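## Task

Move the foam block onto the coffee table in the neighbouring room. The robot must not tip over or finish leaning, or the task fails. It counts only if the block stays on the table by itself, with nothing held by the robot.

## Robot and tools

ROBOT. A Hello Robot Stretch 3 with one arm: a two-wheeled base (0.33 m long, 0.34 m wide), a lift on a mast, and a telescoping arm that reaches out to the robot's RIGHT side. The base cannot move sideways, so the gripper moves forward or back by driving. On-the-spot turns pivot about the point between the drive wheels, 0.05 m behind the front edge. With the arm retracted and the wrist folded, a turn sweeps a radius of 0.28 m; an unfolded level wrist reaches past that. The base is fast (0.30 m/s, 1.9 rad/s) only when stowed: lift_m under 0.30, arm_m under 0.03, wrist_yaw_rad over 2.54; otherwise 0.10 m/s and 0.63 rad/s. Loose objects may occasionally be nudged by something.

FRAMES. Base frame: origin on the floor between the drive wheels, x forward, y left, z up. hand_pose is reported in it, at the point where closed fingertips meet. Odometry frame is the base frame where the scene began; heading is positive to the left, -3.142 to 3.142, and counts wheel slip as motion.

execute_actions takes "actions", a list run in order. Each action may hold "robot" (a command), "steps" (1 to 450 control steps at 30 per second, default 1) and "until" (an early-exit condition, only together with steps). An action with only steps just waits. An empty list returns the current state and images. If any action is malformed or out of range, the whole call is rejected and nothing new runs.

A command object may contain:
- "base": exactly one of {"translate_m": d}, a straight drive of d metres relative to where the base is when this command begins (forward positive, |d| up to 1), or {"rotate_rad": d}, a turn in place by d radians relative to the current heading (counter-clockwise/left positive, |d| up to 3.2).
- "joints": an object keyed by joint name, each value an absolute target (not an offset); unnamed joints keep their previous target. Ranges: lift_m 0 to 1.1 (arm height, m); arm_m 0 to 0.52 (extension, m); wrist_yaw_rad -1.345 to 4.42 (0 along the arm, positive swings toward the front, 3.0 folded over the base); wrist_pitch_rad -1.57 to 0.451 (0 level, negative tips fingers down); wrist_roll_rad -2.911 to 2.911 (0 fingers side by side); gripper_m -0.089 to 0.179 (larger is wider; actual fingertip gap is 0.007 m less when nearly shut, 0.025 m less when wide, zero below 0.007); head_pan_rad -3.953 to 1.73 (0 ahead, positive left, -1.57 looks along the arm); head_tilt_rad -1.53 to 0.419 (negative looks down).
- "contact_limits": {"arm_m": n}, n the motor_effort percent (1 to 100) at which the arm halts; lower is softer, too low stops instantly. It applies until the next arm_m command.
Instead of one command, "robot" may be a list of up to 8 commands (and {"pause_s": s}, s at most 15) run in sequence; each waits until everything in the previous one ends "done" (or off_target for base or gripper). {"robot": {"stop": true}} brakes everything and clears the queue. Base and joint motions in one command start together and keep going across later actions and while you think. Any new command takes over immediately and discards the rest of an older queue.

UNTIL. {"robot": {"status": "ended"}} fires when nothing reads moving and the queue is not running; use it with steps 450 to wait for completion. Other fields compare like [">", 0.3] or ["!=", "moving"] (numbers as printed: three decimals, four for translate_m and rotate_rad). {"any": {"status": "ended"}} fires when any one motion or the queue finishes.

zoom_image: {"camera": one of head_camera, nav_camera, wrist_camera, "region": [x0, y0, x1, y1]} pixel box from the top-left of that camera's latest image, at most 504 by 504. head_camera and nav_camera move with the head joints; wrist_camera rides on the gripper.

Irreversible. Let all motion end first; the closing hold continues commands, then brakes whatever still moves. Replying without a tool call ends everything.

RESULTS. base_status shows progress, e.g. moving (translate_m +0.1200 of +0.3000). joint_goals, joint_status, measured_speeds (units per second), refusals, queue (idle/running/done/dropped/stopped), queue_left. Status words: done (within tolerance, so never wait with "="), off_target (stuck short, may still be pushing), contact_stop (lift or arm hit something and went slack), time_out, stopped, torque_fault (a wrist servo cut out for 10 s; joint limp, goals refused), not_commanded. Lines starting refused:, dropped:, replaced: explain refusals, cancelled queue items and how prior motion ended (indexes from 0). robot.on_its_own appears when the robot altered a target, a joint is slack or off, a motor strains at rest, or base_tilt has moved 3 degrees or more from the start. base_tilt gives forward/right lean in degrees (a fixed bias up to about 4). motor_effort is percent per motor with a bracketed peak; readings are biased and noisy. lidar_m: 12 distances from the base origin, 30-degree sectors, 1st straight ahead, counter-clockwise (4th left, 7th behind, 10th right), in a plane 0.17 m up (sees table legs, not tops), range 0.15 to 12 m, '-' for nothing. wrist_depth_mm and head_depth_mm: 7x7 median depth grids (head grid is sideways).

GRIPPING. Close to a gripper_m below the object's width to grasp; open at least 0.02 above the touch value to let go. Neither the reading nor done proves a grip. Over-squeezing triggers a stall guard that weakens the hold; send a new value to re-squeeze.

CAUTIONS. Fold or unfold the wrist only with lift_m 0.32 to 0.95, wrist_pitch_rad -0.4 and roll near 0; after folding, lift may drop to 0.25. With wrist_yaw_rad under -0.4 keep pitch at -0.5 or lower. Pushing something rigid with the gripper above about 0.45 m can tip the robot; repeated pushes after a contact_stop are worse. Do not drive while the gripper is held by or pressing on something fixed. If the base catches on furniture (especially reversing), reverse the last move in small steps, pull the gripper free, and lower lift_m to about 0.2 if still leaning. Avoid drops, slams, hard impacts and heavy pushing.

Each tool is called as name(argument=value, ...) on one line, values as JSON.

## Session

execute_actions(actions=[])

Scene clock: 0.00 s.
robot.base_odometry: x=+0.000 y=+0.000 heading=+0.000 (m, m, rad; robot's odometry frame)
robot.turned_by_wheels: +0.000 (rad since the last result)
robot.turned_by_imu: +0.000 (rad since the last result)
robot.base_tilt: forward=-2.2 right=-1.4 (deg)
robot.lidar_m: 2.95 2.52 1.66 1.41 1.11 0.84 0.82 0.86 0.69 0.67 0.71 1.00
robot.head_depth_mm: 1897 2482 2597 2567 2558 2536 2154 / 1885 2849 2861 2900 2899 2874 2140 / 1896 2893 2900 2928 2899 2933 2150 / 1902 2916 2944 2912 2953 2931 2120 / 1900 2898 2936 2966 2961 2977 2130 / 1924 2900 2983 2988 3011 3018 2122 / 1911 2913 3014 2993 3006 3030 2118
robot.base_status: not_commanded
robot.joint_positions: lift_m=+0.432 arm_m=+0.002 wrist_yaw_rad=+3.133 wrist_pitch_rad=-0.586 wrist_roll_rad=-0.014 gripper_m=+0.037 head_pan_rad=+0.003 head_tilt_rad=-0.014
robot.joint_goals: lift_m=+0.432 arm_m=+0.002 wrist_yaw_rad=+3.133 wrist_pitch_rad=-0.586 wrist_roll_rad=-0.014 gripper_m=+0.037 head_pan_rad=+0.003 head_tilt_rad=-0.014
robot.joint_status: lift_m=not_commanded arm_m=not_commanded wrist_yaw_rad=not_commanded wrist_pitch_rad=not_commanded wrist_roll_rad=not_commanded gripper_m=not_commanded head_pan_rad=not_commanded head_tilt_rad=not_commanded
robot.measured_speeds: translate_m=+0.000 rotate_rad=+0.000 lift_m=+0.000 arm_m=+0.000 wrist_yaw_rad=+0.000 wrist_pitch_rad=+0.000 wrist_roll_rad=+0.000 head_pan_rad=+0.000 head_tilt_rad=+0.000
robot: refusals=0 queue=idle queue_left=0
robot.motor_effort: left_wheel=+0 right_wheel=+0 lift_m=+21 arm_m=+0 wrist_yaw_rad=+0 wrist_pitch_rad=+6 wrist_roll_rad=+0 gripper_m=-1 head_pan_rad=+0 head_tilt_rad=+1 (%)
robot.hand_pose: x=-0.0195 y=+0.0533 z=+0.4085 quat_wxyz=(+0.206, +0.673, +0.203, +0.681) (m; robot's base frame)
robot.wrist_depth_mm: - - - - - - - / 938 - - - - - - / 832 838 - 855 895 876 941 / 735 724 747 739 762 775 780 / 634 648 660 660 670 671 689 / 567 583 - 600 610 596 610 / 507 - - - 524 536 540
pictures: head_camera (sideways: a quarter turn clockwise sets it upright), nav_camera (sideways: a quarter turn counterclockwise sets it upright), wrist_camera
Images, in order (width x height): head_camera 896x504, nav_camera 672x504, wrist_camera 644x364.

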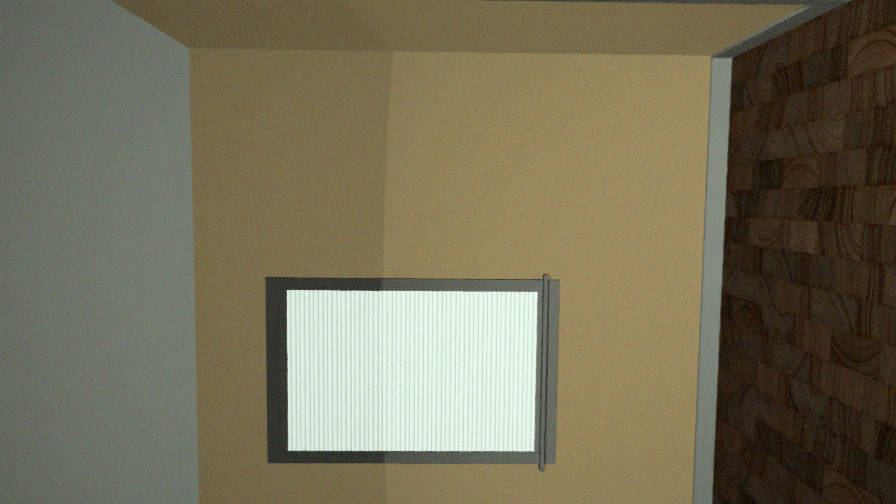

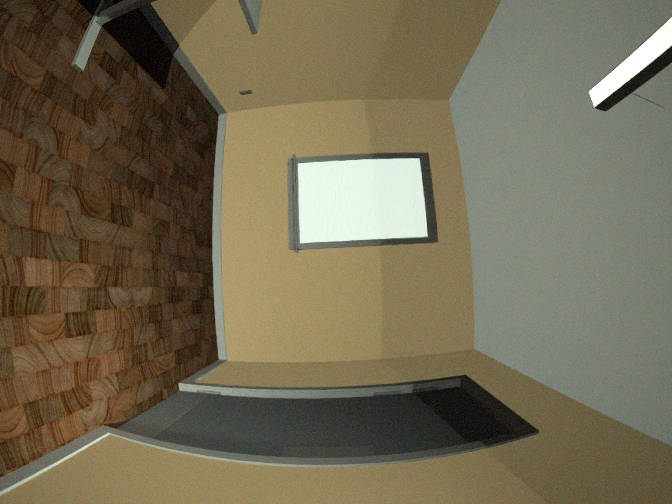

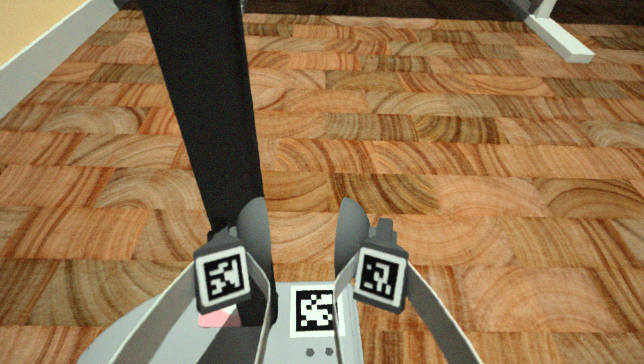

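execute_actions(actions=[{"robot":{"base":{"rotate_rad":1.25},"joints":{"head_tilt_rad":-0.5,"lift_m":0.75,"wrist_pitch_rad":-0.4}},"steps":450,"until":{"robot":{"status":"ended"}}}])

Scene clock: 7.23 s.
robot.base_odometry: x=+0.000 y=+0.000 heading=+1.250 (m, m, rad; robot's odometry frame)
robot.turned_by_wheels: +1.250 (rad since the last result)
robot.turned_by_imu: +1.259 (rad since the last result)
robot.base_tilt: forward=-2.3 right=-1.4 (deg)
robot.lidar_m: 1.69 1.42 0.96 0.82 0.82 0.78 0.67 0.67 0.77 1.31 2.95 1.65
robot.head_depth_mm: 1721 1863 1558 2341 1974 1562 1287 / 1682 1815 1397 2223 1918 1559 1285 / 1608 1774 1344 2196 1991 1562 1288 / 1571 1745 1412 2126 1984 1572 1283 / 1542 1697 1285 2053 1995 1571 1289 / 1511 1653 1291 1983 1998 1565 1287 / 1490 1609 1180 1926 2006 1571 1297
robot.base_status: done (rotate_rad +1.2499 of +1.2500)
robot.joint_positions: lift_m=+0.750 arm_m=+0.002 wrist_yaw_rad=+3.133 wrist_pitch_rad=-0.420 wrist_roll_rad=-0.014 gripper_m=+0.037 head_pan_rad=+0.003 head_tilt_rad=-0.494
robot.joint_goals: lift_m=+0.750 arm_m=+0.002 wrist_yaw_rad=+3.133 wrist_pitch_rad=-0.400 wrist_roll_rad=-0.014 gripper_m=+0.037 head_pan_rad=+0.003 head_tilt_rad=-0.500
robot.joint_status: lift_m=done arm_m=not_commanded wrist_yaw_rad=not_commanded wrist_pitch_rad=done wrist_roll_rad=not_commanded gripper_m=not_commanded head_pan_rad=not_commanded head_tilt_rad=done
robot.measured_speeds: translate_m=+0.000 rotate_rad=+0.000 lift_m=+0.000 arm_m=+0.000 wrist_yaw_rad=+0.000 wrist_pitch_rad=+0.000 wrist_roll_rad=+0.000 head_pan_rad=+0.000 head_tilt_rad=+0.000
robot: refusals=0 queue=done queue_left=0
robot.motor_effort: left_wheel=-3(8) right_wheel=+4(10) lift_m=+26(27) arm_m=+0(1) wrist_yaw_rad=+1(0) wrist_pitch_rad=+10(11) wrist_roll_rad=+0(0) gripper_m=+0(0) head_pan_rad=+0(0) head_tilt_rad=-3(34) (%)
robot.hand_pose: x=-0.0193 y=+0.0773 z=+0.7619 quat_wxyz=(+0.150, +0.687, +0.146, +0.696) (m; robot's base frame)
robot.wrist_depth_mm: 664 701 768 819 908 - - / 712 764 855 901 - - - / 776 827 941 - - - - / 825 890 - - - - - / 912 - - - - - - / 962 - - - - - - / 888 888 890 911 945 941 935
pictures: head_camera (sideways: a quarter turn clockwise sets it upright), nav_camera (sideways: a quarter turn counterclockwise sets it upright), wrist_camera
Images, in order (width x height): head_camera 896x504, nav_camera 672x504, wrist_camera 644x364.

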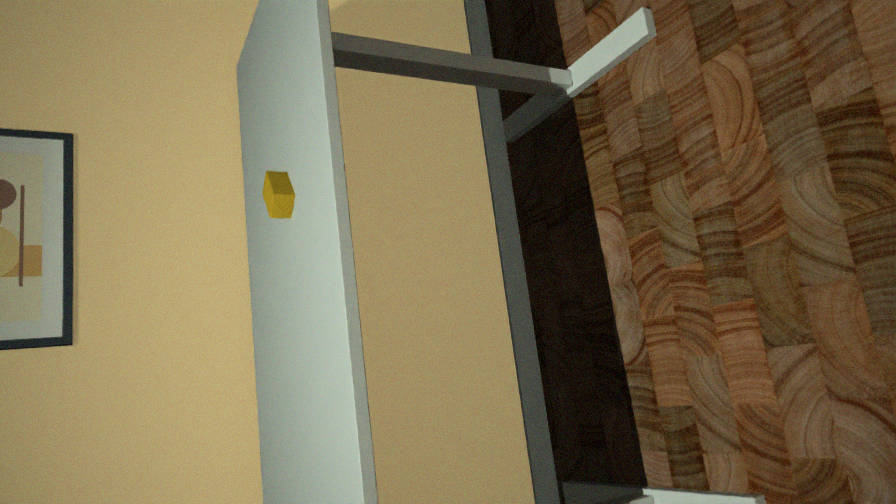

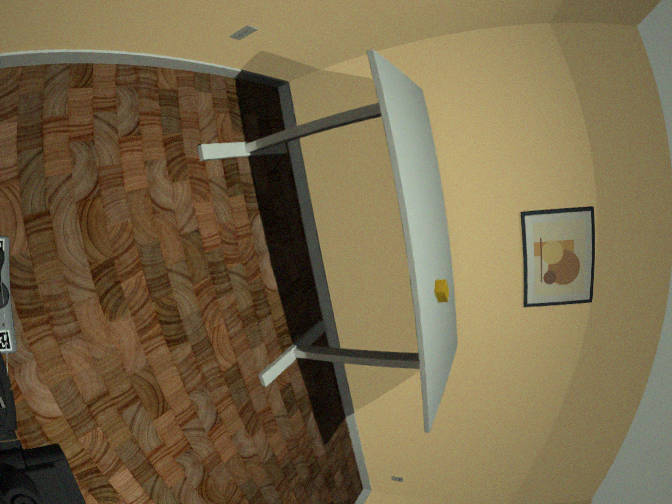

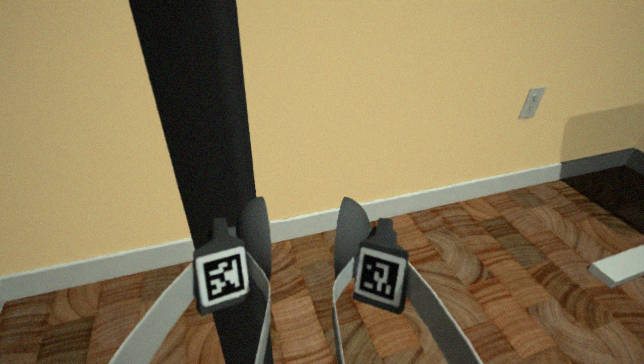

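execute_actions(actions=[{"robot":{"base":{"translate_m":0.76},"joints":{"wrist_yaw_rad":0,"gripper_m":0.17}},"steps":450,"until":{"robot":{"wrist_yaw_rad":["<",0.5]}}},{"robot":{"joints":{"lift_m":1.1,"head_pan_rad":-1.5,"head_tilt_rad":-0.55}},"steps":450,"until":{"robot":{"status":"ended"}}},{"robot":[{"base":{"rotate_rad":1.47},"joints":{"wrist_pitch_rad":-0.7}},{"joints":{"arm_m":0.28}}],"steps":450,"until":{"robot":{"status":"ended"}}}])

Scene clock: 27.93 s.
robot.base_odometry: x=+0.240 y=+0.721 heading=+2.720 (m, m, rad; robot's odometry frame)
robot.turned_by_wheels: +1.470 (rad since the last result)
robot.turned_by_imu: +1.481 (rad since the last result)
robot.base_tilt: forward=-2.2 right=-1.4 (deg)
robot.lidar_m: 1.03 1.02 1.12 1.41 1.41 1.53 2.36 2.74 0.94 1.13 1.12 0.84
robot.head_depth_mm: - - 1064 662 496 1340 1251 / - - 868 661 498 1455 1248 / 978 1064 874 646 498 1421 1253 / 959 1049 1077 666 498 1378 1252 / 930 1022 1004 667 500 437 1252 / 908 994 1006 668 500 424 1248 / 884 964 1010 671 502 412 1258
robot.base_status: done (rotate_rad +1.4698 of +1.4700)
robot.joint_positions: lift_m=+1.097 arm_m=+0.280 wrist_yaw_rad=+0.001 wrist_pitch_rad=-0.711 wrist_roll_rad=-0.014 gripper_m=+0.170 head_pan_rad=-1.493 head_tilt_rad=-0.543
robot.joint_goals: lift_m=+1.100 arm_m=+0.280 wrist_yaw_rad=+0.000 wrist_pitch_rad=-0.700 wrist_roll_rad=-0.014 gripper_m=+0.170 head_pan_rad=-1.500 head_tilt_rad=-0.550
robot.joint_status: lift_m=done arm_m=done wrist_yaw_rad=done wrist_pitch_rad=done wrist_roll_rad=not_commanded gripper_m=done head_pan_rad=done head_tilt_rad=done
robot.measured_speeds: translate_m=+0.000 rotate_rad=+0.000 lift_m=+0.000 arm_m=+0.000 wrist_yaw_rad=+0.000 wrist_pitch_rad=+0.000 wrist_roll_rad=+0.000 head_pan_rad=+0.000 head_tilt_rad=+0.000
robot: refusals=0 queue=done queue_left=0
robot.motor_effort: left_wheel=-3(7) right_wheel=+4(9) lift_m=+26(26) arm_m=+5(5) wrist_yaw_rad=-1(4) wrist_pitch_rad=+6(10) wrist_roll_rad=+0(0) gripper_m=-1(92) head_pan_rad=-3(33) head_tilt_rad=-4(9) (%)
robot.hand_pose: x=-0.0215 y=-0.6029 z=+1.0501 quat_wxyz=(+0.668, +0.248, -0.658, -0.245) (m; robot's base frame)
robot.wrist_depth_mm: 437 449 451 463 476 482 494 / 376 384 390 397 404 413 420 / 334 336 343 346 354 360 362 / 297 301 299 259 313 317 322 / 271 270 234 257 279 290 287 / - 246 248 250 256 256 261 / 221 226 230 230 234 236 236
pictures: head_camera (sideways: a quarter turn clockwise sets it upright), nav_camera (sideways: a quarter turn counterclockwise sets it upright), wrist_camera
Images, in order (width x height): head_camera 896x504, nav_camera 672x504, wrist_camera 644x364.

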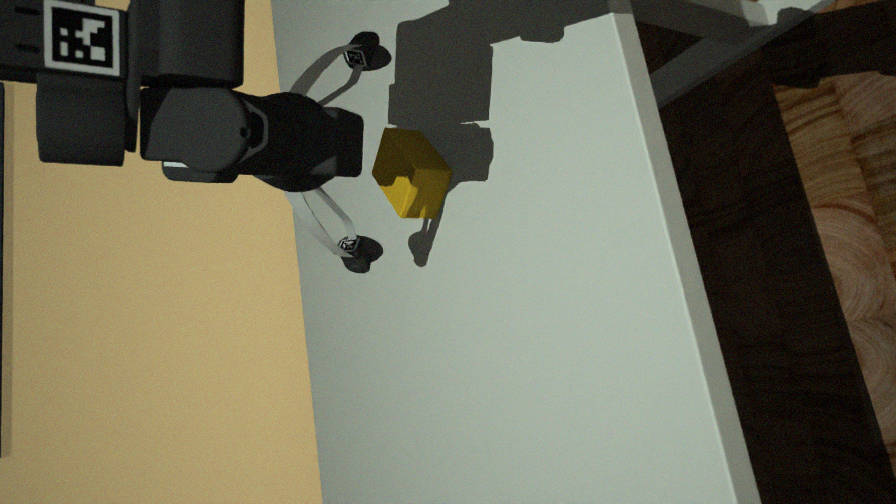

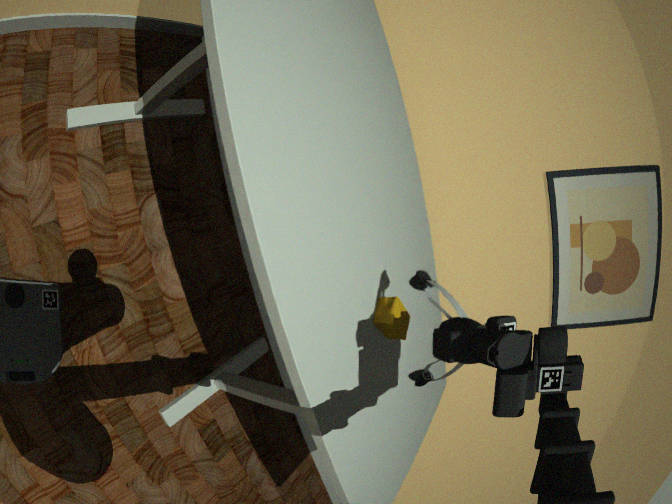

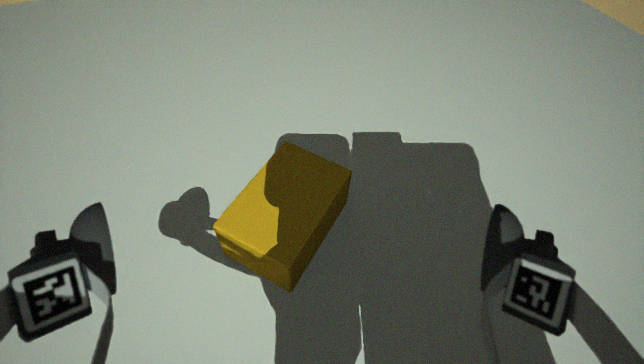

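execute_actions(actions=[{"robot":[{"base":{"translate_m":0.11},"joints":{"wrist_yaw_rad":-0.55,"arm_m":0.36}},{"joints":{"lift_m":1.04}}],"steps":450,"until":{"robot":{"status":"ended"}}}])

Scene clock: 39.93 s.
robot.base_odometry: x=+0.139 y=+0.766 heading=+2.720 (m, m, rad; robot's odometry frame)
robot.turned_by_wheels: +0.000 (rad since the last result)
robot.turned_by_imu: -0.001 (rad since the last result)
robot.base_tilt: forward=-2.3 right=-1.4 (deg)
robot.lidar_m: 0.93 0.92 1.00 1.46 1.44 1.58 2.46 2.75 1.00 1.09 1.08 0.74
robot.head_depth_mm: 995 1133 990 632 497 1375 1245 / 971 - - 641 497 435 1250 / 947 1029 931 665 499 423 1251 / 920 1010 1003 667 499 411 1247 / 894 983 1006 667 500 400 1224 / 871 951 1004 670 500 400 1193 / 852 927 978 670 502 401 1175
robot.base_status: done (translate_m +0.1100 of +0.1100)
robot.joint_positions: lift_m=+1.040 arm_m=+0.360 wrist_yaw_rad=-0.548 wrist_pitch_rad=-0.712 wrist_roll_rad=-0.014 gripper_m=+0.170 head_pan_rad=-1.493 head_tilt_rad=-0.543
robot.joint_goals: lift_m=+1.040 arm_m=+0.360 wrist_yaw_rad=-0.550 wrist_pitch_rad=-0.700 wrist_roll_rad=-0.014 gripper_m=+0.170 head_pan_rad=-1.500 head_tilt_rad=-0.550
robot.joint_status: lift_m=done arm_m=done wrist_yaw_rad=done wrist_pitch_rad=done wrist_roll_rad=not_commanded gripper_m=done head_pan_rad=done head_tilt_rad=done
robot.measured_speeds: translate_m=+0.000 rotate_rad=+0.000 lift_m=+0.000 arm_m=+0.000 wrist_yaw_rad=+0.000 wrist_pitch_rad=+0.000 wrist_roll_rad=+0.000 head_pan_rad=+0.000 head_tilt_rad=+0.000
robot: refusals=0 queue=done queue_left=0
robot.motor_effort: left_wheel=-2(3) right_wheel=+3(9) lift_m=+16(27) arm_m=+6(10) wrist_yaw_rad=-2(4) wrist_pitch_rad=+5(5) wrist_roll_rad=+0(0) gripper_m=+0(1) head_pan_rad=-3(3) head_tilt_rad=-4(4) (%)
robot.hand_pose: x=-0.1145 y=-0.6567 z=+0.9934 quat_wxyz=(+0.577, +0.061, -0.700, -0.416) (m; robot's base frame)
robot.wrist_depth_mm: 341 344 351 357 366 377 381 / 292 295 301 305 311 319 325 / 255 259 265 268 271 275 282 / 229 232 230 182 240 244 247 / 211 209 203 163 216 223 223 / - 190 185 149 196 198 202 / 171 174 174 172 180 181 183
pictures: head_camera (sideways: a quarter turn clockwise sets it upright), nav_camera (sideways: a quarter turn counterclockwise sets it upright), wrist_camera
Images, in order (width x height): head_camera 896x504, nav_camera 672x504, wrist_camera 644x364.

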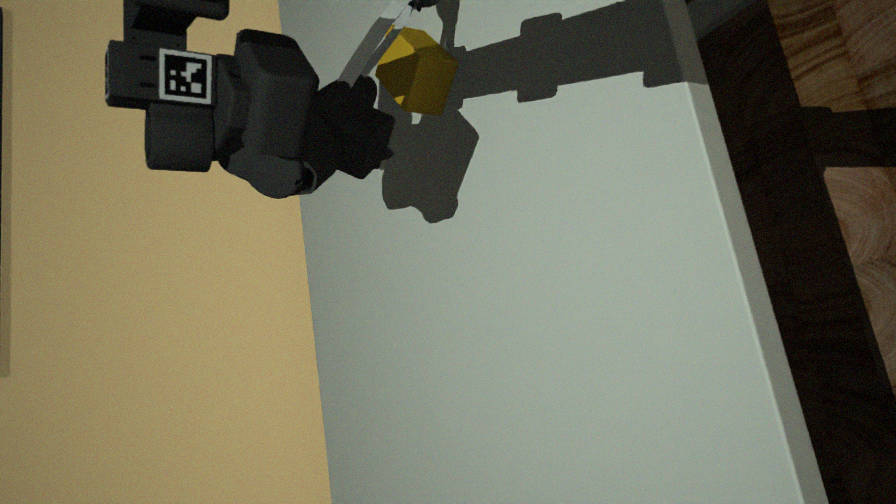

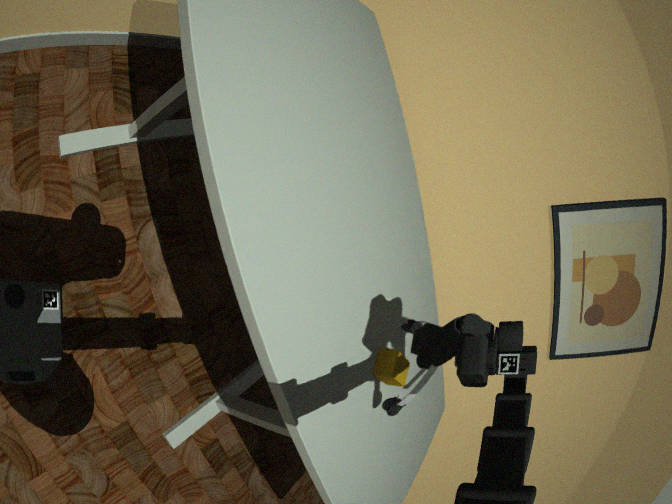

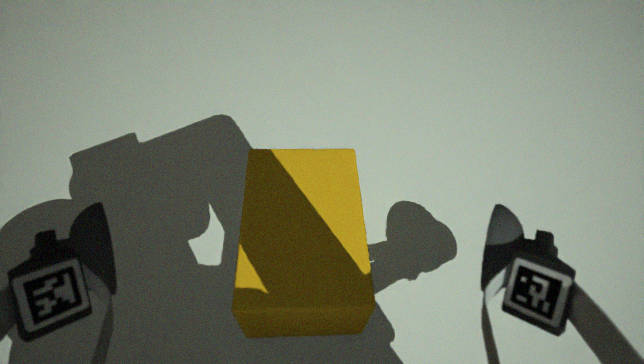

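execute_actions(actions=[{"robot":[{"joints":{"lift_m":1.024}},{"joints":{"gripper_m":0.015}},{"joints":{"lift_m":1.08}},{"base":{"translate_m":-0.5},"joints":{"arm_m":0,"wrist_yaw_rad":1.5,"head_pan_rad":-3.3,"head_tilt_rad":-0.6}},{"base":{"rotate_rad":-0.32},"joints":{"wrist_pitch_rad":-0.4}}],"steps":450,"until":{"robot":{"status":"ended"}}}])

Scene clock: 61.43 s.
robot.base_odometry: x=+0.596 y=+0.561 heading=+2.400 (m, m, rad; robot's odometry frame)
robot.turned_by_wheels: -0.320 (rad since the last result)
robot.turned_by_imu: -0.325 (rad since the last result)
robot.base_tilt: forward=-2.3 right=-1.4 (deg)
robot.lidar_m: 1.19 1.39 1.39 1.39 1.26 1.26 1.59 2.38 2.22 1.40 0.87 1.27
robot.head_depth_mm: - - - 1526 1616 1433 1213 / - - - 1712 1718 1443 1217 / - - - 1948 1777 1449 1219 / - - - - 1783 1449 1217 / - - - - 1791 1449 1221 / - - - - 1790 1453 1219 / - - - - 1796 1452 1220
robot.base_status: done (rotate_rad -0.3199 of -0.3200)
robot.joint_positions: lift_m=+1.080 arm_m=+0.002 wrist_yaw_rad=+1.500 wrist_pitch_rad=-0.426 wrist_roll_rad=-0.015 gripper_m=+0.016 head_pan_rad=-3.293 head_tilt_rad=-0.593
robot.joint_goals: lift_m=+1.080 arm_m=+0.000 wrist_yaw_rad=+1.500 wrist_pitch_rad=-0.400 wrist_roll_rad=-0.015 gripper_m=+0.015 head_pan_rad=-3.300 head_tilt_rad=-0.600
robot.joint_status: lift_m=done arm_m=done wrist_yaw_rad=done wrist_pitch_rad=done wrist_roll_rad=not_commanded gripper_m=done head_pan_rad=done head_tilt_rad=done
robot.measured_speeds: translate_m=+0.000 rotate_rad=+0.000 lift_m=+0.000 arm_m=+0.000 wrist_yaw_rad=+0.000 wrist_pitch_rad=+0.000 wrist_roll_rad=+0.000 head_pan_rad=+0.000 head_tilt_rad=+0.000
robot: refusals=0 queue=done queue_left=0
robot.motor_effort: left_wheel=+3(8) right_wheel=-4(9) lift_m=+26(25) arm_m=-5(2) wrist_yaw_rad=+1(4) wrist_pitch_rad=+12(14) wrist_roll_rad=+0(0) gripper_m=-19(100) head_pan_rad=-3(35) head_tilt_rad=-4(11) (%)
robot.hand_pose: x=+0.2015 y=-0.1632 z=+1.0906 quat_wxyz=(+0.611, +0.578, -0.399, +0.366) (m; robot's base frame)
robot.wrist_depth_mm: - - - - - 937 819 / - - 706 712 737 754 780 / - - 598 180 553 559 575 / - - - 159 436 442 449 / - - 142 143 389 370 374 / - - 129 131 - - 320 / - - - - - - -
pictures: head_camera (sideways: a quarter turn clockwise sets it upright), nav_camera (sideways: a quarter turn counterclockwise sets it upright), wrist_camera
Images, in order (width x height): head_camera 896x504, nav_camera 672x504, wrist_camera 644x364.

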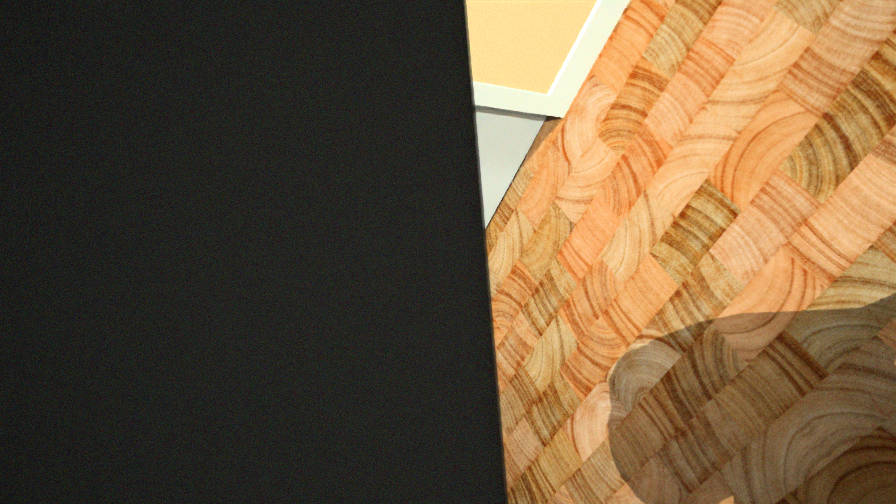

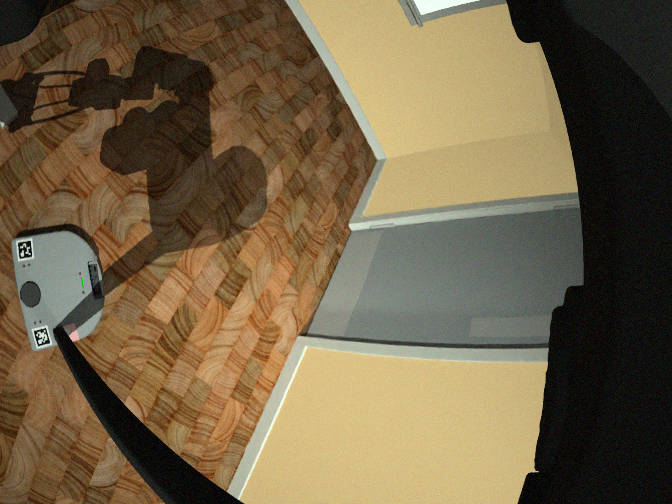

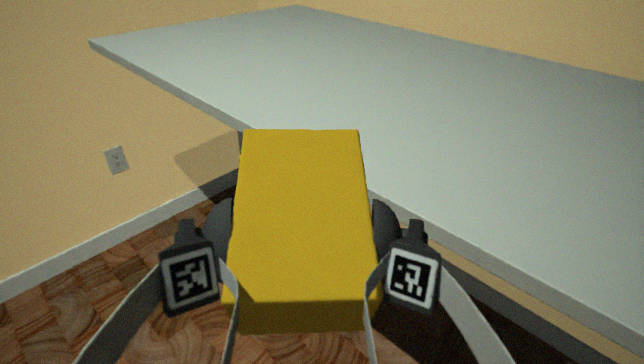

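execute_actions(actions=[{"robot":{"base":{"translate_m":-0.55}},"steps":30},{"robot":{"joints":{"lift_m":0.28,"head_pan_rad":0,"head_tilt_rad":-1.0}},"steps":300,"until":{"robot":{"lift_m":["<",0.92]}}},{"robot":{"joints":{"wrist_yaw_rad":3.1}},"steps":300,"until":{"robot":{"status":"ended"}}},{"robot":[{"base":{"translate_m":-0.77}},{"base":{"rotate_rad":2.21}}],"steps":450,"until":{"robot":{"status":"ended"}}}])

Scene clock: 84.37 s.
robot.base_odometry: x=+1.569 y=-0.330 heading=-1.673 (m, m, rad; robot's odometry frame)
robot.turned_by_wheels: +2.210 (rad since the last result)
robot.turned_by_imu: +2.216 (rad since the last result)
robot.base_tilt: forward=-2.2 right=-1.4 (deg)
robot.lidar_m: 0.45 0.46 0.59 1.26 1.39 1.82 2.11 1.79 2.52 2.19 0.63 0.47
robot.head_depth_mm: 389 464 577 762 1043 1205 1083 / 387 462 573 755 1101 1202 1101 / 385 458 568 746 1081 1202 1110 / 382 455 563 737 1068 1201 1107 / 380 453 558 731 1052 1211 1101 / 378 449 553 721 1036 1209 1100 / 376 446 548 713 1018 1214 1101
robot.base_status: done (rotate_rad +2.2099 of +2.2100)
robot.joint_positions: lift_m=+0.280 arm_m=+0.002 wrist_yaw_rad=+3.099 wrist_pitch_rad=-0.425 wrist_roll_rad=-0.015 gripper_m=+0.016 head_pan_rad=-0.007 head_tilt_rad=-0.989
robot.joint_goals: lift_m=+0.280 arm_m=+0.000 wrist_yaw_rad=+3.100 wrist_pitch_rad=-0.400 wrist_roll_rad=-0.015 gripper_m=+0.015 head_pan_rad=+0.000 head_tilt_rad=-1.000
robot.joint_status: lift_m=done arm_m=done wrist_yaw_rad=done wrist_pitch_rad=done wrist_roll_rad=not_commanded gripper_m=done head_pan_rad=done head_tilt_rad=done
robot.measured_speeds: translate_m=+0.000 rotate_rad=+0.000 lift_m=+0.000 arm_m=+0.000 wrist_yaw_rad=+0.000 wrist_pitch_rad=+0.000 wrist_roll_rad=+0.000 head_pan_rad=+0.000 head_tilt_rad=+0.000
robot: refusals=0 queue=done queue_left=0
robot.motor_effort: left_wheel=-2(9) right_wheel=+4(13) lift_m=+16(26) arm_m=-5(6) wrist_yaw_rad=+2(4) wrist_pitch_rad=+12(13) wrist_roll_rad=+0(0) gripper_m=-19(19) head_pan_rad=+2(35) head_tilt_rad=-7(36) (%)
robot.hand_pose: x=-0.0117 y=+0.0761 z=+0.2914 quat_wxyz=(+0.163, +0.689, +0.136, +0.693) (m; robot's base frame)
robot.wrist_depth_mm: - - - - 958 595 477 / - - - - 956 645 483 / 808 811 510 181 822 680 487 / 661 659 158 159 692 649 492 / 550 555 141 143 595 586 498 / 473 494 129 132 - 500 487 / - - - 148 433 439 436
pictures: head_camera (sideways: a quarter turn clockwise sets it upright), nav_camera (sideways: a quarter turn counterclockwise sets it upright), wrist_camera
Images, in order (width x height): head_camera 896x504, nav_camera 672x504, wrist_camera 644x364.

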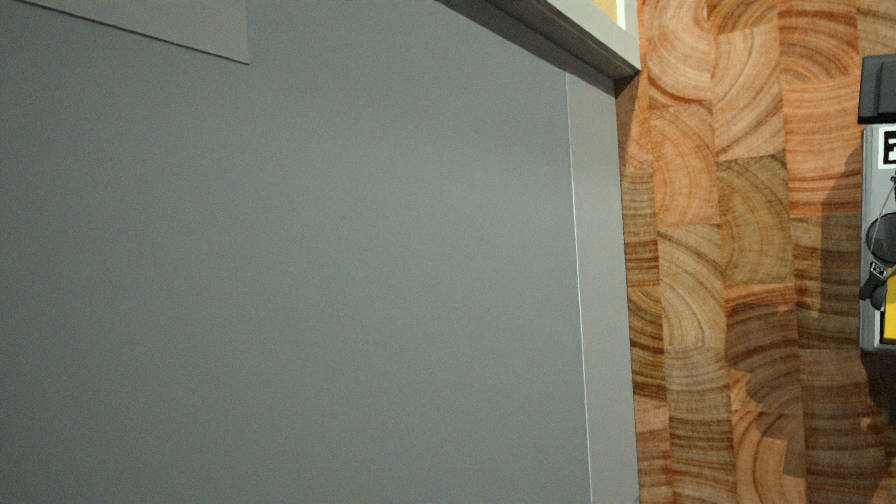

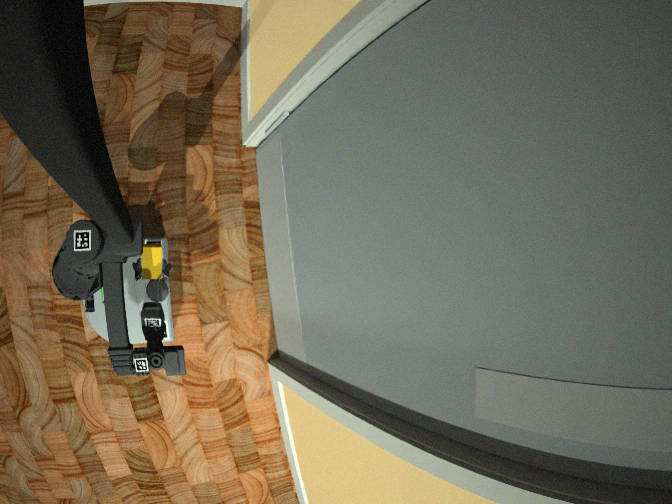

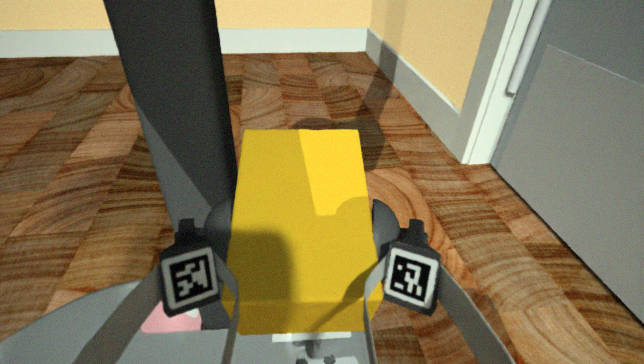

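Jamb ~0.32 m right; fine.

execute_actions(actions=[{"robot":[{"base":{"translate_m":0.36}},{"joints":{"lift_m":0.31}},{"base":{"translate_m":0.55},"joints":{"head_pan_rad":-0.9,"head_tilt_rad":-0.7}}],"steps":450,"until":{"robot":{"status":"ended"}}}])

Scene clock: 100.37 s.
robot.base_odometry: x=+1.476 y=-1.235 heading=-1.673 (m, m, rad; robot's odometry frame)
robot.turned_by_wheels: +0.000 (rad since the last result)
robot.turned_by_imu: +0.024 (rad since the last result)
robot.base_tilt: forward=-2.2 right=-1.5 (deg)
robot.lidar_m: 0.22 0.17 0.17 0.18 0.26 1.94 3.01 0.48 0.50 1.26 1.97 1.83
robot.head_depth_mm: 2072 2216 2009 1971 1591 1344 1155 / 2188 2340 2278 1966 1594 1344 1157 / 2357 2633 2304 1990 1597 1349 1163 / 2414 2709 2610 1998 1611 1346 1162 / 2154 2391 2511 1992 1613 1350 1163 / 1942 2137 2331 2001 1615 1352 1168 / 1757 1906 2092 2002 1617 1356 1166
robot.base_status: done (translate_m +0.5500 of +0.5500)
robot.joint_positions: lift_m=+0.310 arm_m=+0.002 wrist_yaw_rad=+3.099 wrist_pitch_rad=-0.424 wrist_roll_rad=-0.015 gripper_m=+0.016 head_pan_rad=-0.893 head_tilt_rad=-0.705
robot.joint_goals: lift_m=+0.310 arm_m=+0.000 wrist_yaw_rad=+3.100 wrist_pitch_rad=-0.400 wrist_roll_rad=-0.015 gripper_m=+0.015 head_pan_rad=-0.900 head_tilt_rad=-0.700
robot.joint_status: lift_m=done arm_m=done wrist_yaw_rad=done wrist_pitch_rad=done wrist_roll_rad=not_commanded gripper_m=done head_pan_rad=done head_tilt_rad=done
robot.measured_speeds: translate_m=+0.000 rotate_rad=+0.000 lift_m=+0.000 arm_m=+0.000 wrist_yaw_rad=+0.000 wrist_pitch_rad=+0.000 wrist_roll_rad=+0.000 head_pan_rad=+0.000 head_tilt_rad=+0.000
robot: refusals=0 queue=done queue_left=0
robot.motor_effort: left_wheel=+7(31) right_wheel=+1(19) lift_m=+25(27) arm_m=-6(6) wrist_yaw_rad=+1(1) wrist_pitch_rad=+12(12) wrist_roll_rad=+0(0) gripper_m=-19(19) head_pan_rad=-3(32) head_tilt_rad=+2(28) (%)
robot.hand_pose: x=-0.0118 y=+0.0762 z=+0.3210 quat_wxyz=(+0.163, +0.689, +0.136, +0.693) (m; robot's base frame)
robot.wrist_depth_mm: 371 - 250 222 196 174 158 / 428 367 276 244 211 185 167 / 509 416 229 180 229 200 179 / 639 474 158 160 250 216 190 / 588 562 142 144 259 234 205 / 509 527 129 132 - 254 219 / 454 - - 149 344 271 238
pictures: head_camera (sideways: a quarter turn clockwise sets it upright), nav_camera (sideways: a quarter turn counterclockwise sets it upright), wrist_camera
Images, in order (width x height): head_camera 896x504, nav_camera 672x504, wrist_camera 644x364.

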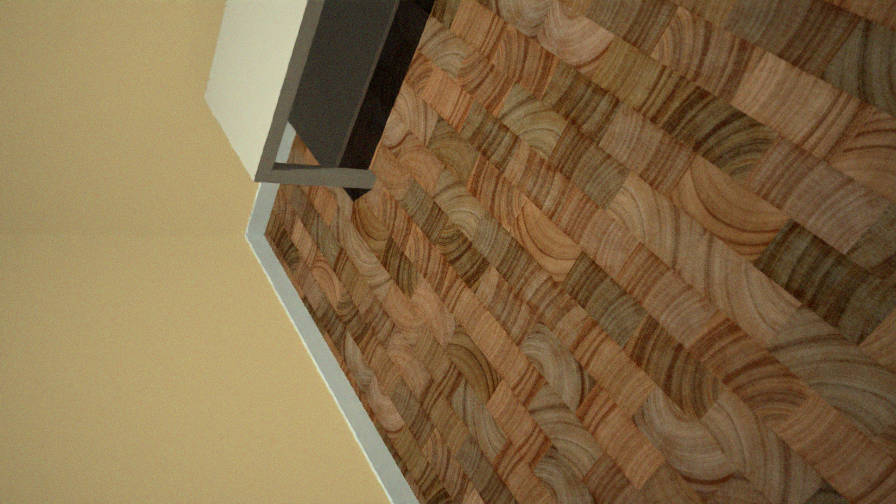

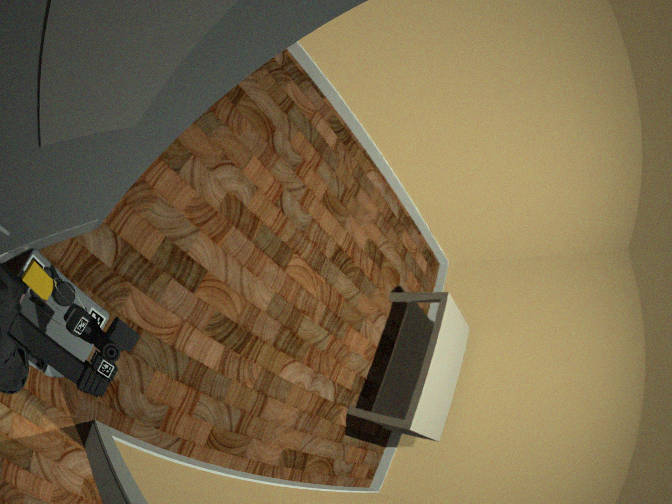

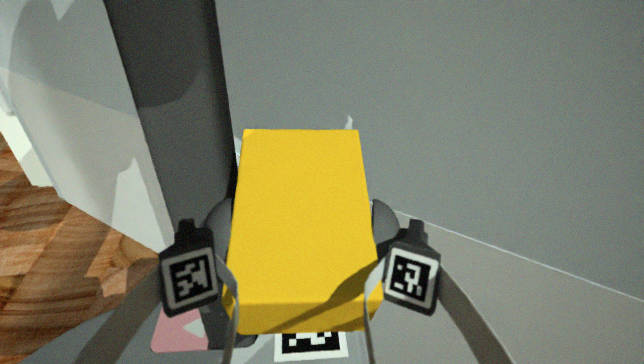

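execute_actions(actions=[{"robot":[{"base":{"rotate_rad":-0.7},"joints":{"lift_m":0.28}},{"base":{"translate_m":0.5}},{"base":{"rotate_rad":-0.65}},{"base":{"translate_m":1.0}},{"base":{"rotate_rad":1.38},"joints":{"lift_m":0.62,"head_pan_rad":-1.57,"head_tilt_rad":-0.95}},{"joints":{"wrist_yaw_rad":0}},{"joints":{"arm_m":0.25,"wrist_pitch_rad":-0.7}}],"steps":450,"until":{"robot":{"status":"ended"}}},{"steps":450,"until":{"robot":{"status":"ended"}}}])

Scene clock: 128.83 s.
robot.base_odometry: x=+0.123 y=-1.701 heading=-1.643 (m, m, rad; robot's odometry frame)
robot.turned_by_wheels: +0.030 (rad since the last result)
robot.turned_by_imu: +0.035 (rad since the last result)
robot.base_tilt: forward=-2.3 right=-1.5 (deg)
robot.lidar_m: 1.19 1.24 1.69 2.74 1.32 0.96 0.93 0.51 0.50 1.02 0.98 0.58
robot.head_depth_mm: 906 1067 1185 1015 885 1156 - / 908 1070 1192 1074 890 1192 - / 911 1071 1192 - 898 1200 1134 / 913 1075 1195 1024 912 1203 1122 / 915 1078 1199 1030 913 1200 1097 / 918 1080 1208 1033 914 1230 1104 / 921 1087 1213 1037 918 1211 1106
robot.base_status: done (rotate_rad +1.3799 of +1.3800)
robot.joint_positions: lift_m=+0.620 arm_m=+0.250 wrist_yaw_rad=+0.001 wrist_pitch_rad=-0.715 wrist_roll_rad=-0.015 gripper_m=+0.016 head_pan_rad=-1.563 head_tilt_rad=-0.939
robot.joint_goals: lift_m=+0.620 arm_m=+0.250 wrist_yaw_rad=+0.000 wrist_pitch_rad=-0.700 wrist_roll_rad=-0.015 gripper_m=+0.015 head_pan_rad=-1.570 head_tilt_rad=-0.950
robot.joint_status: lift_m=done arm_m=done wrist_yaw_rad=done wrist_pitch_rad=done wrist_roll_rad=not_commanded gripper_m=done head_pan_rad=done head_tilt_rad=done
robot.measured_speeds: translate_m=+0.000 rotate_rad=+0.000 lift_m=+0.000 arm_m=+0.000 wrist_yaw_rad=+0.000 wrist_pitch_rad=+0.000 wrist_roll_rad=+0.000 head_pan_rad=+0.000 head_tilt_rad=+0.000
robot: refusals=0 queue=done queue_left=0
robot.motor_effort: left_wheel=-3(40) right_wheel=+4(40) lift_m=+26(28) arm_m=+6(7) wrist_yaw_rad=+0(2) wrist_pitch_rad=+7(13) wrist_roll_rad=+0(0) gripper_m=-18(19) head_pan_rad=-3(31) head_tilt_rad=-6(26) (%)
robot.hand_pose: x=-0.0215 y=-0.5723 z=+0.5722 quat_wxyz=(+0.667, +0.250, -0.657, -0.246) (m; robot's base frame)
robot.wrist_depth_mm: 516 535 551 551 560 572 571 / 411 416 425 432 439 443 623 / 360 366 371 181 385 386 393 / 326 327 316 159 340 344 351 / 290 297 142 144 313 310 311 / 265 273 129 131 - 280 284 / 244 248 244 243 254 257 259
pictures: head_camera (sideways: a quarter turn clockwise sets it upright), nav_camera (sideways: a quarter turn counterclockwise sets it upright), wrist_camera
Images, in order (width x height): head_camera 896x504, nav_camera 672x504, wrist_camera 644x364.

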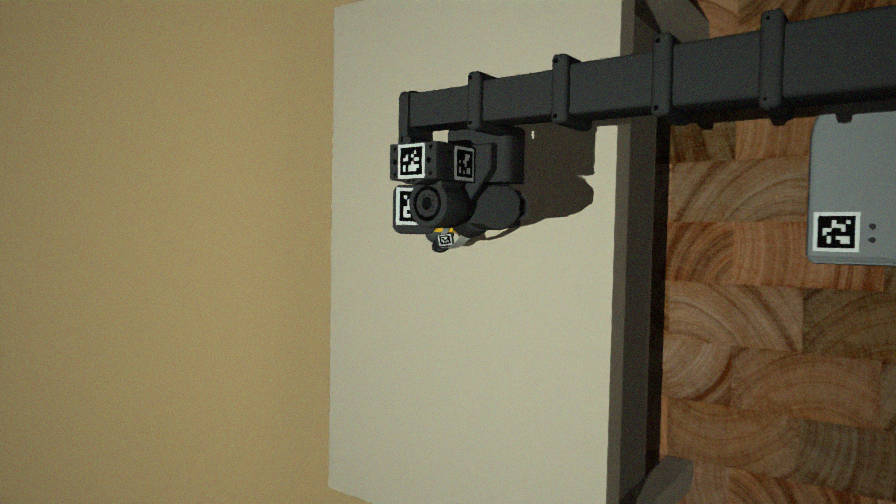

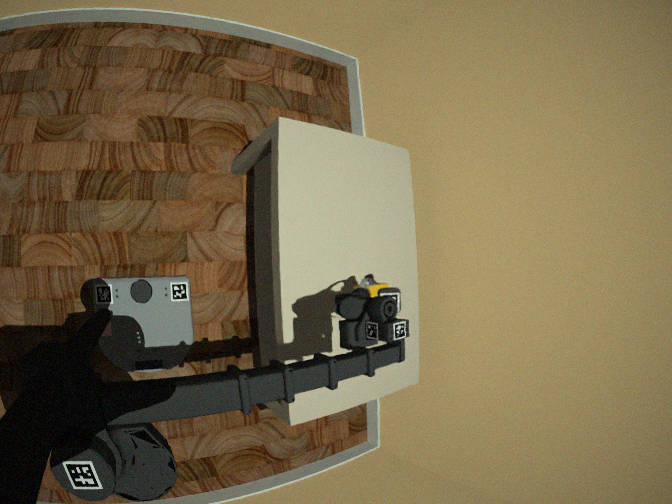

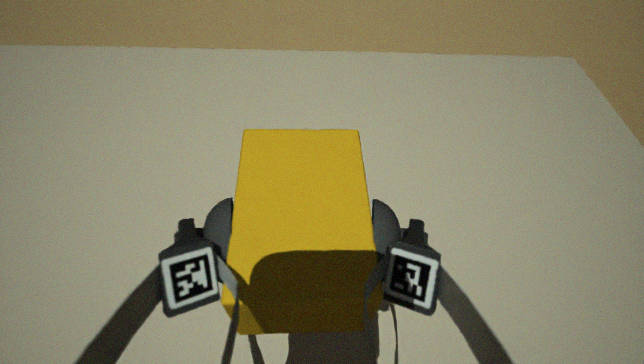

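execute_actions(actions=[{"robot":[{"joints":{"lift_m":0.528}},{"joints":{"gripper_m":0.15}},{"joints":{"lift_m":0.61}}],"steps":450,"until":{"robot":{"status":"ended"}}}])

Scene clock: 136.53 s.
robot.base_odometry: x=+0.123 y=-1.701 heading=-1.643 (m, m, rad; robot's odometry frame)
robot.turned_by_wheels: +0.000 (rad since the last result)
robot.turned_by_imu: -0.001 (rad since the last result)
robot.base_tilt: forward=-2.2 right=-1.4 (deg)
robot.lidar_m: 1.20 1.24 1.68 2.73 1.32 0.96 0.93 0.51 0.50 1.02 0.98 0.58
robot.head_depth_mm: 906 1067 1189 1015 887 1157 1104 / 909 1072 1194 1052 - 1199 - / 912 1072 1193 - 898 1197 1138 / 912 1075 1199 1047 909 1207 1124 / 914 1080 1204 1028 912 1203 1099 / 917 1081 1207 1029 916 1227 1101 / 916 1086 1211 1037 917 1210 1105
robot.base_status: done (rotate_rad +1.3799 of +1.3800)
robot.joint_positions: lift_m=+0.610 arm_m=+0.250 wrist_yaw_rad=+0.001 wrist_pitch_rad=-0.715 wrist_roll_rad=-0.015 gripper_m=+0.150 head_pan_rad=-1.563 head_tilt_rad=-0.939
robot.joint_goals: lift_m=+0.610 arm_m=+0.250 wrist_yaw_rad=+0.000 wrist_pitch_rad=-0.700 wrist_roll_rad=-0.015 gripper_m=+0.150 head_pan_rad=-1.570 head_tilt_rad=-0.950
robot.joint_status: lift_m=done arm_m=done wrist_yaw_rad=done wrist_pitch_rad=done wrist_roll_rad=not_commanded gripper_m=done head_pan_rad=done head_tilt_rad=done
robot.measured_speeds: translate_m=+0.000 rotate_rad=+0.000 lift_m=+0.000 arm_m=+0.000 wrist_yaw_rad=+0.000 wrist_pitch_rad=+0.000 wrist_roll_rad=+0.000 head_pan_rad=+0.000 head_tilt_rad=+0.000
robot: refusals=0 queue=done queue_left=0
robot.motor_effort: left_wheel=-3(3) right_wheel=+4(4) lift_m=+25(27) arm_m=+6(6) wrist_yaw_rad=-1(1) wrist_pitch_rad=+7(7) wrist_roll_rad=+0(0) gripper_m=+0(92) head_pan_rad=-3(3) head_tilt_rad=-6(7) (%)
robot.hand_pose: x=-0.0215 y=-0.5723 z=+0.5622 quat_wxyz=(+0.667, +0.250, -0.657, -0.246) (m; robot's base frame)
robot.wrist_depth_mm: 525 525 534 537 547 556 571 / 397 400 409 418 424 432 467 / 344 348 359 363 370 376 382 / 311 314 317 322 329 332 337 / 284 286 285 246 294 305 303 / - 259 256 220 269 - 274 / 232 237 235 205 245 247 251
pictures: head_camera (sideways: a quarter turn clockwise sets it upright), nav_camera (sideways: a quarter turn counterclockwise sets it upright), wrist_camera
Images, in order (width x height): head_camera 896x504, nav_camera 672x504, wrist_camera 644x364.

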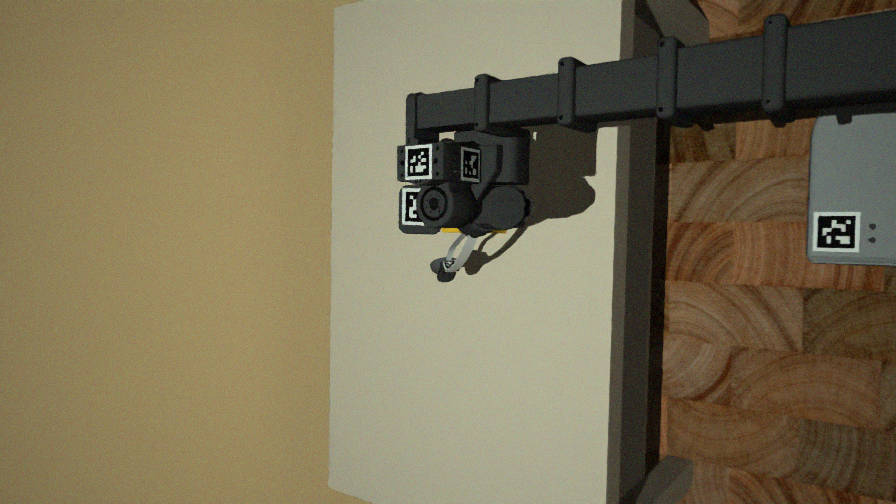

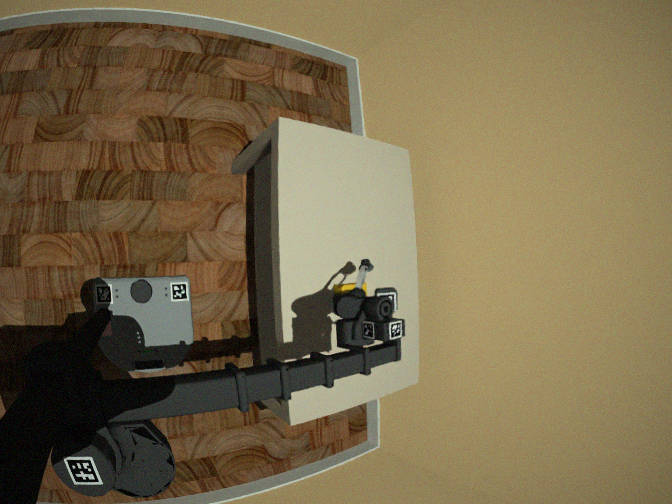

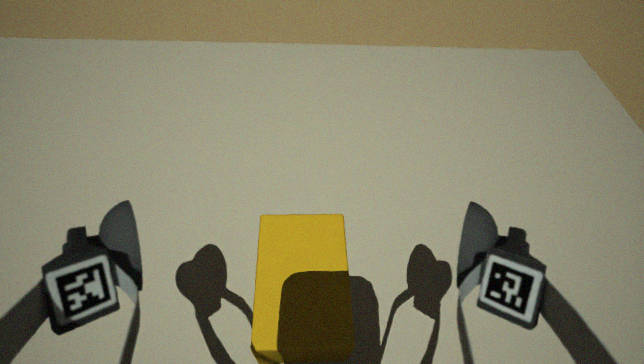

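finished_scene(scene=2)

The scene is finished: the task was done.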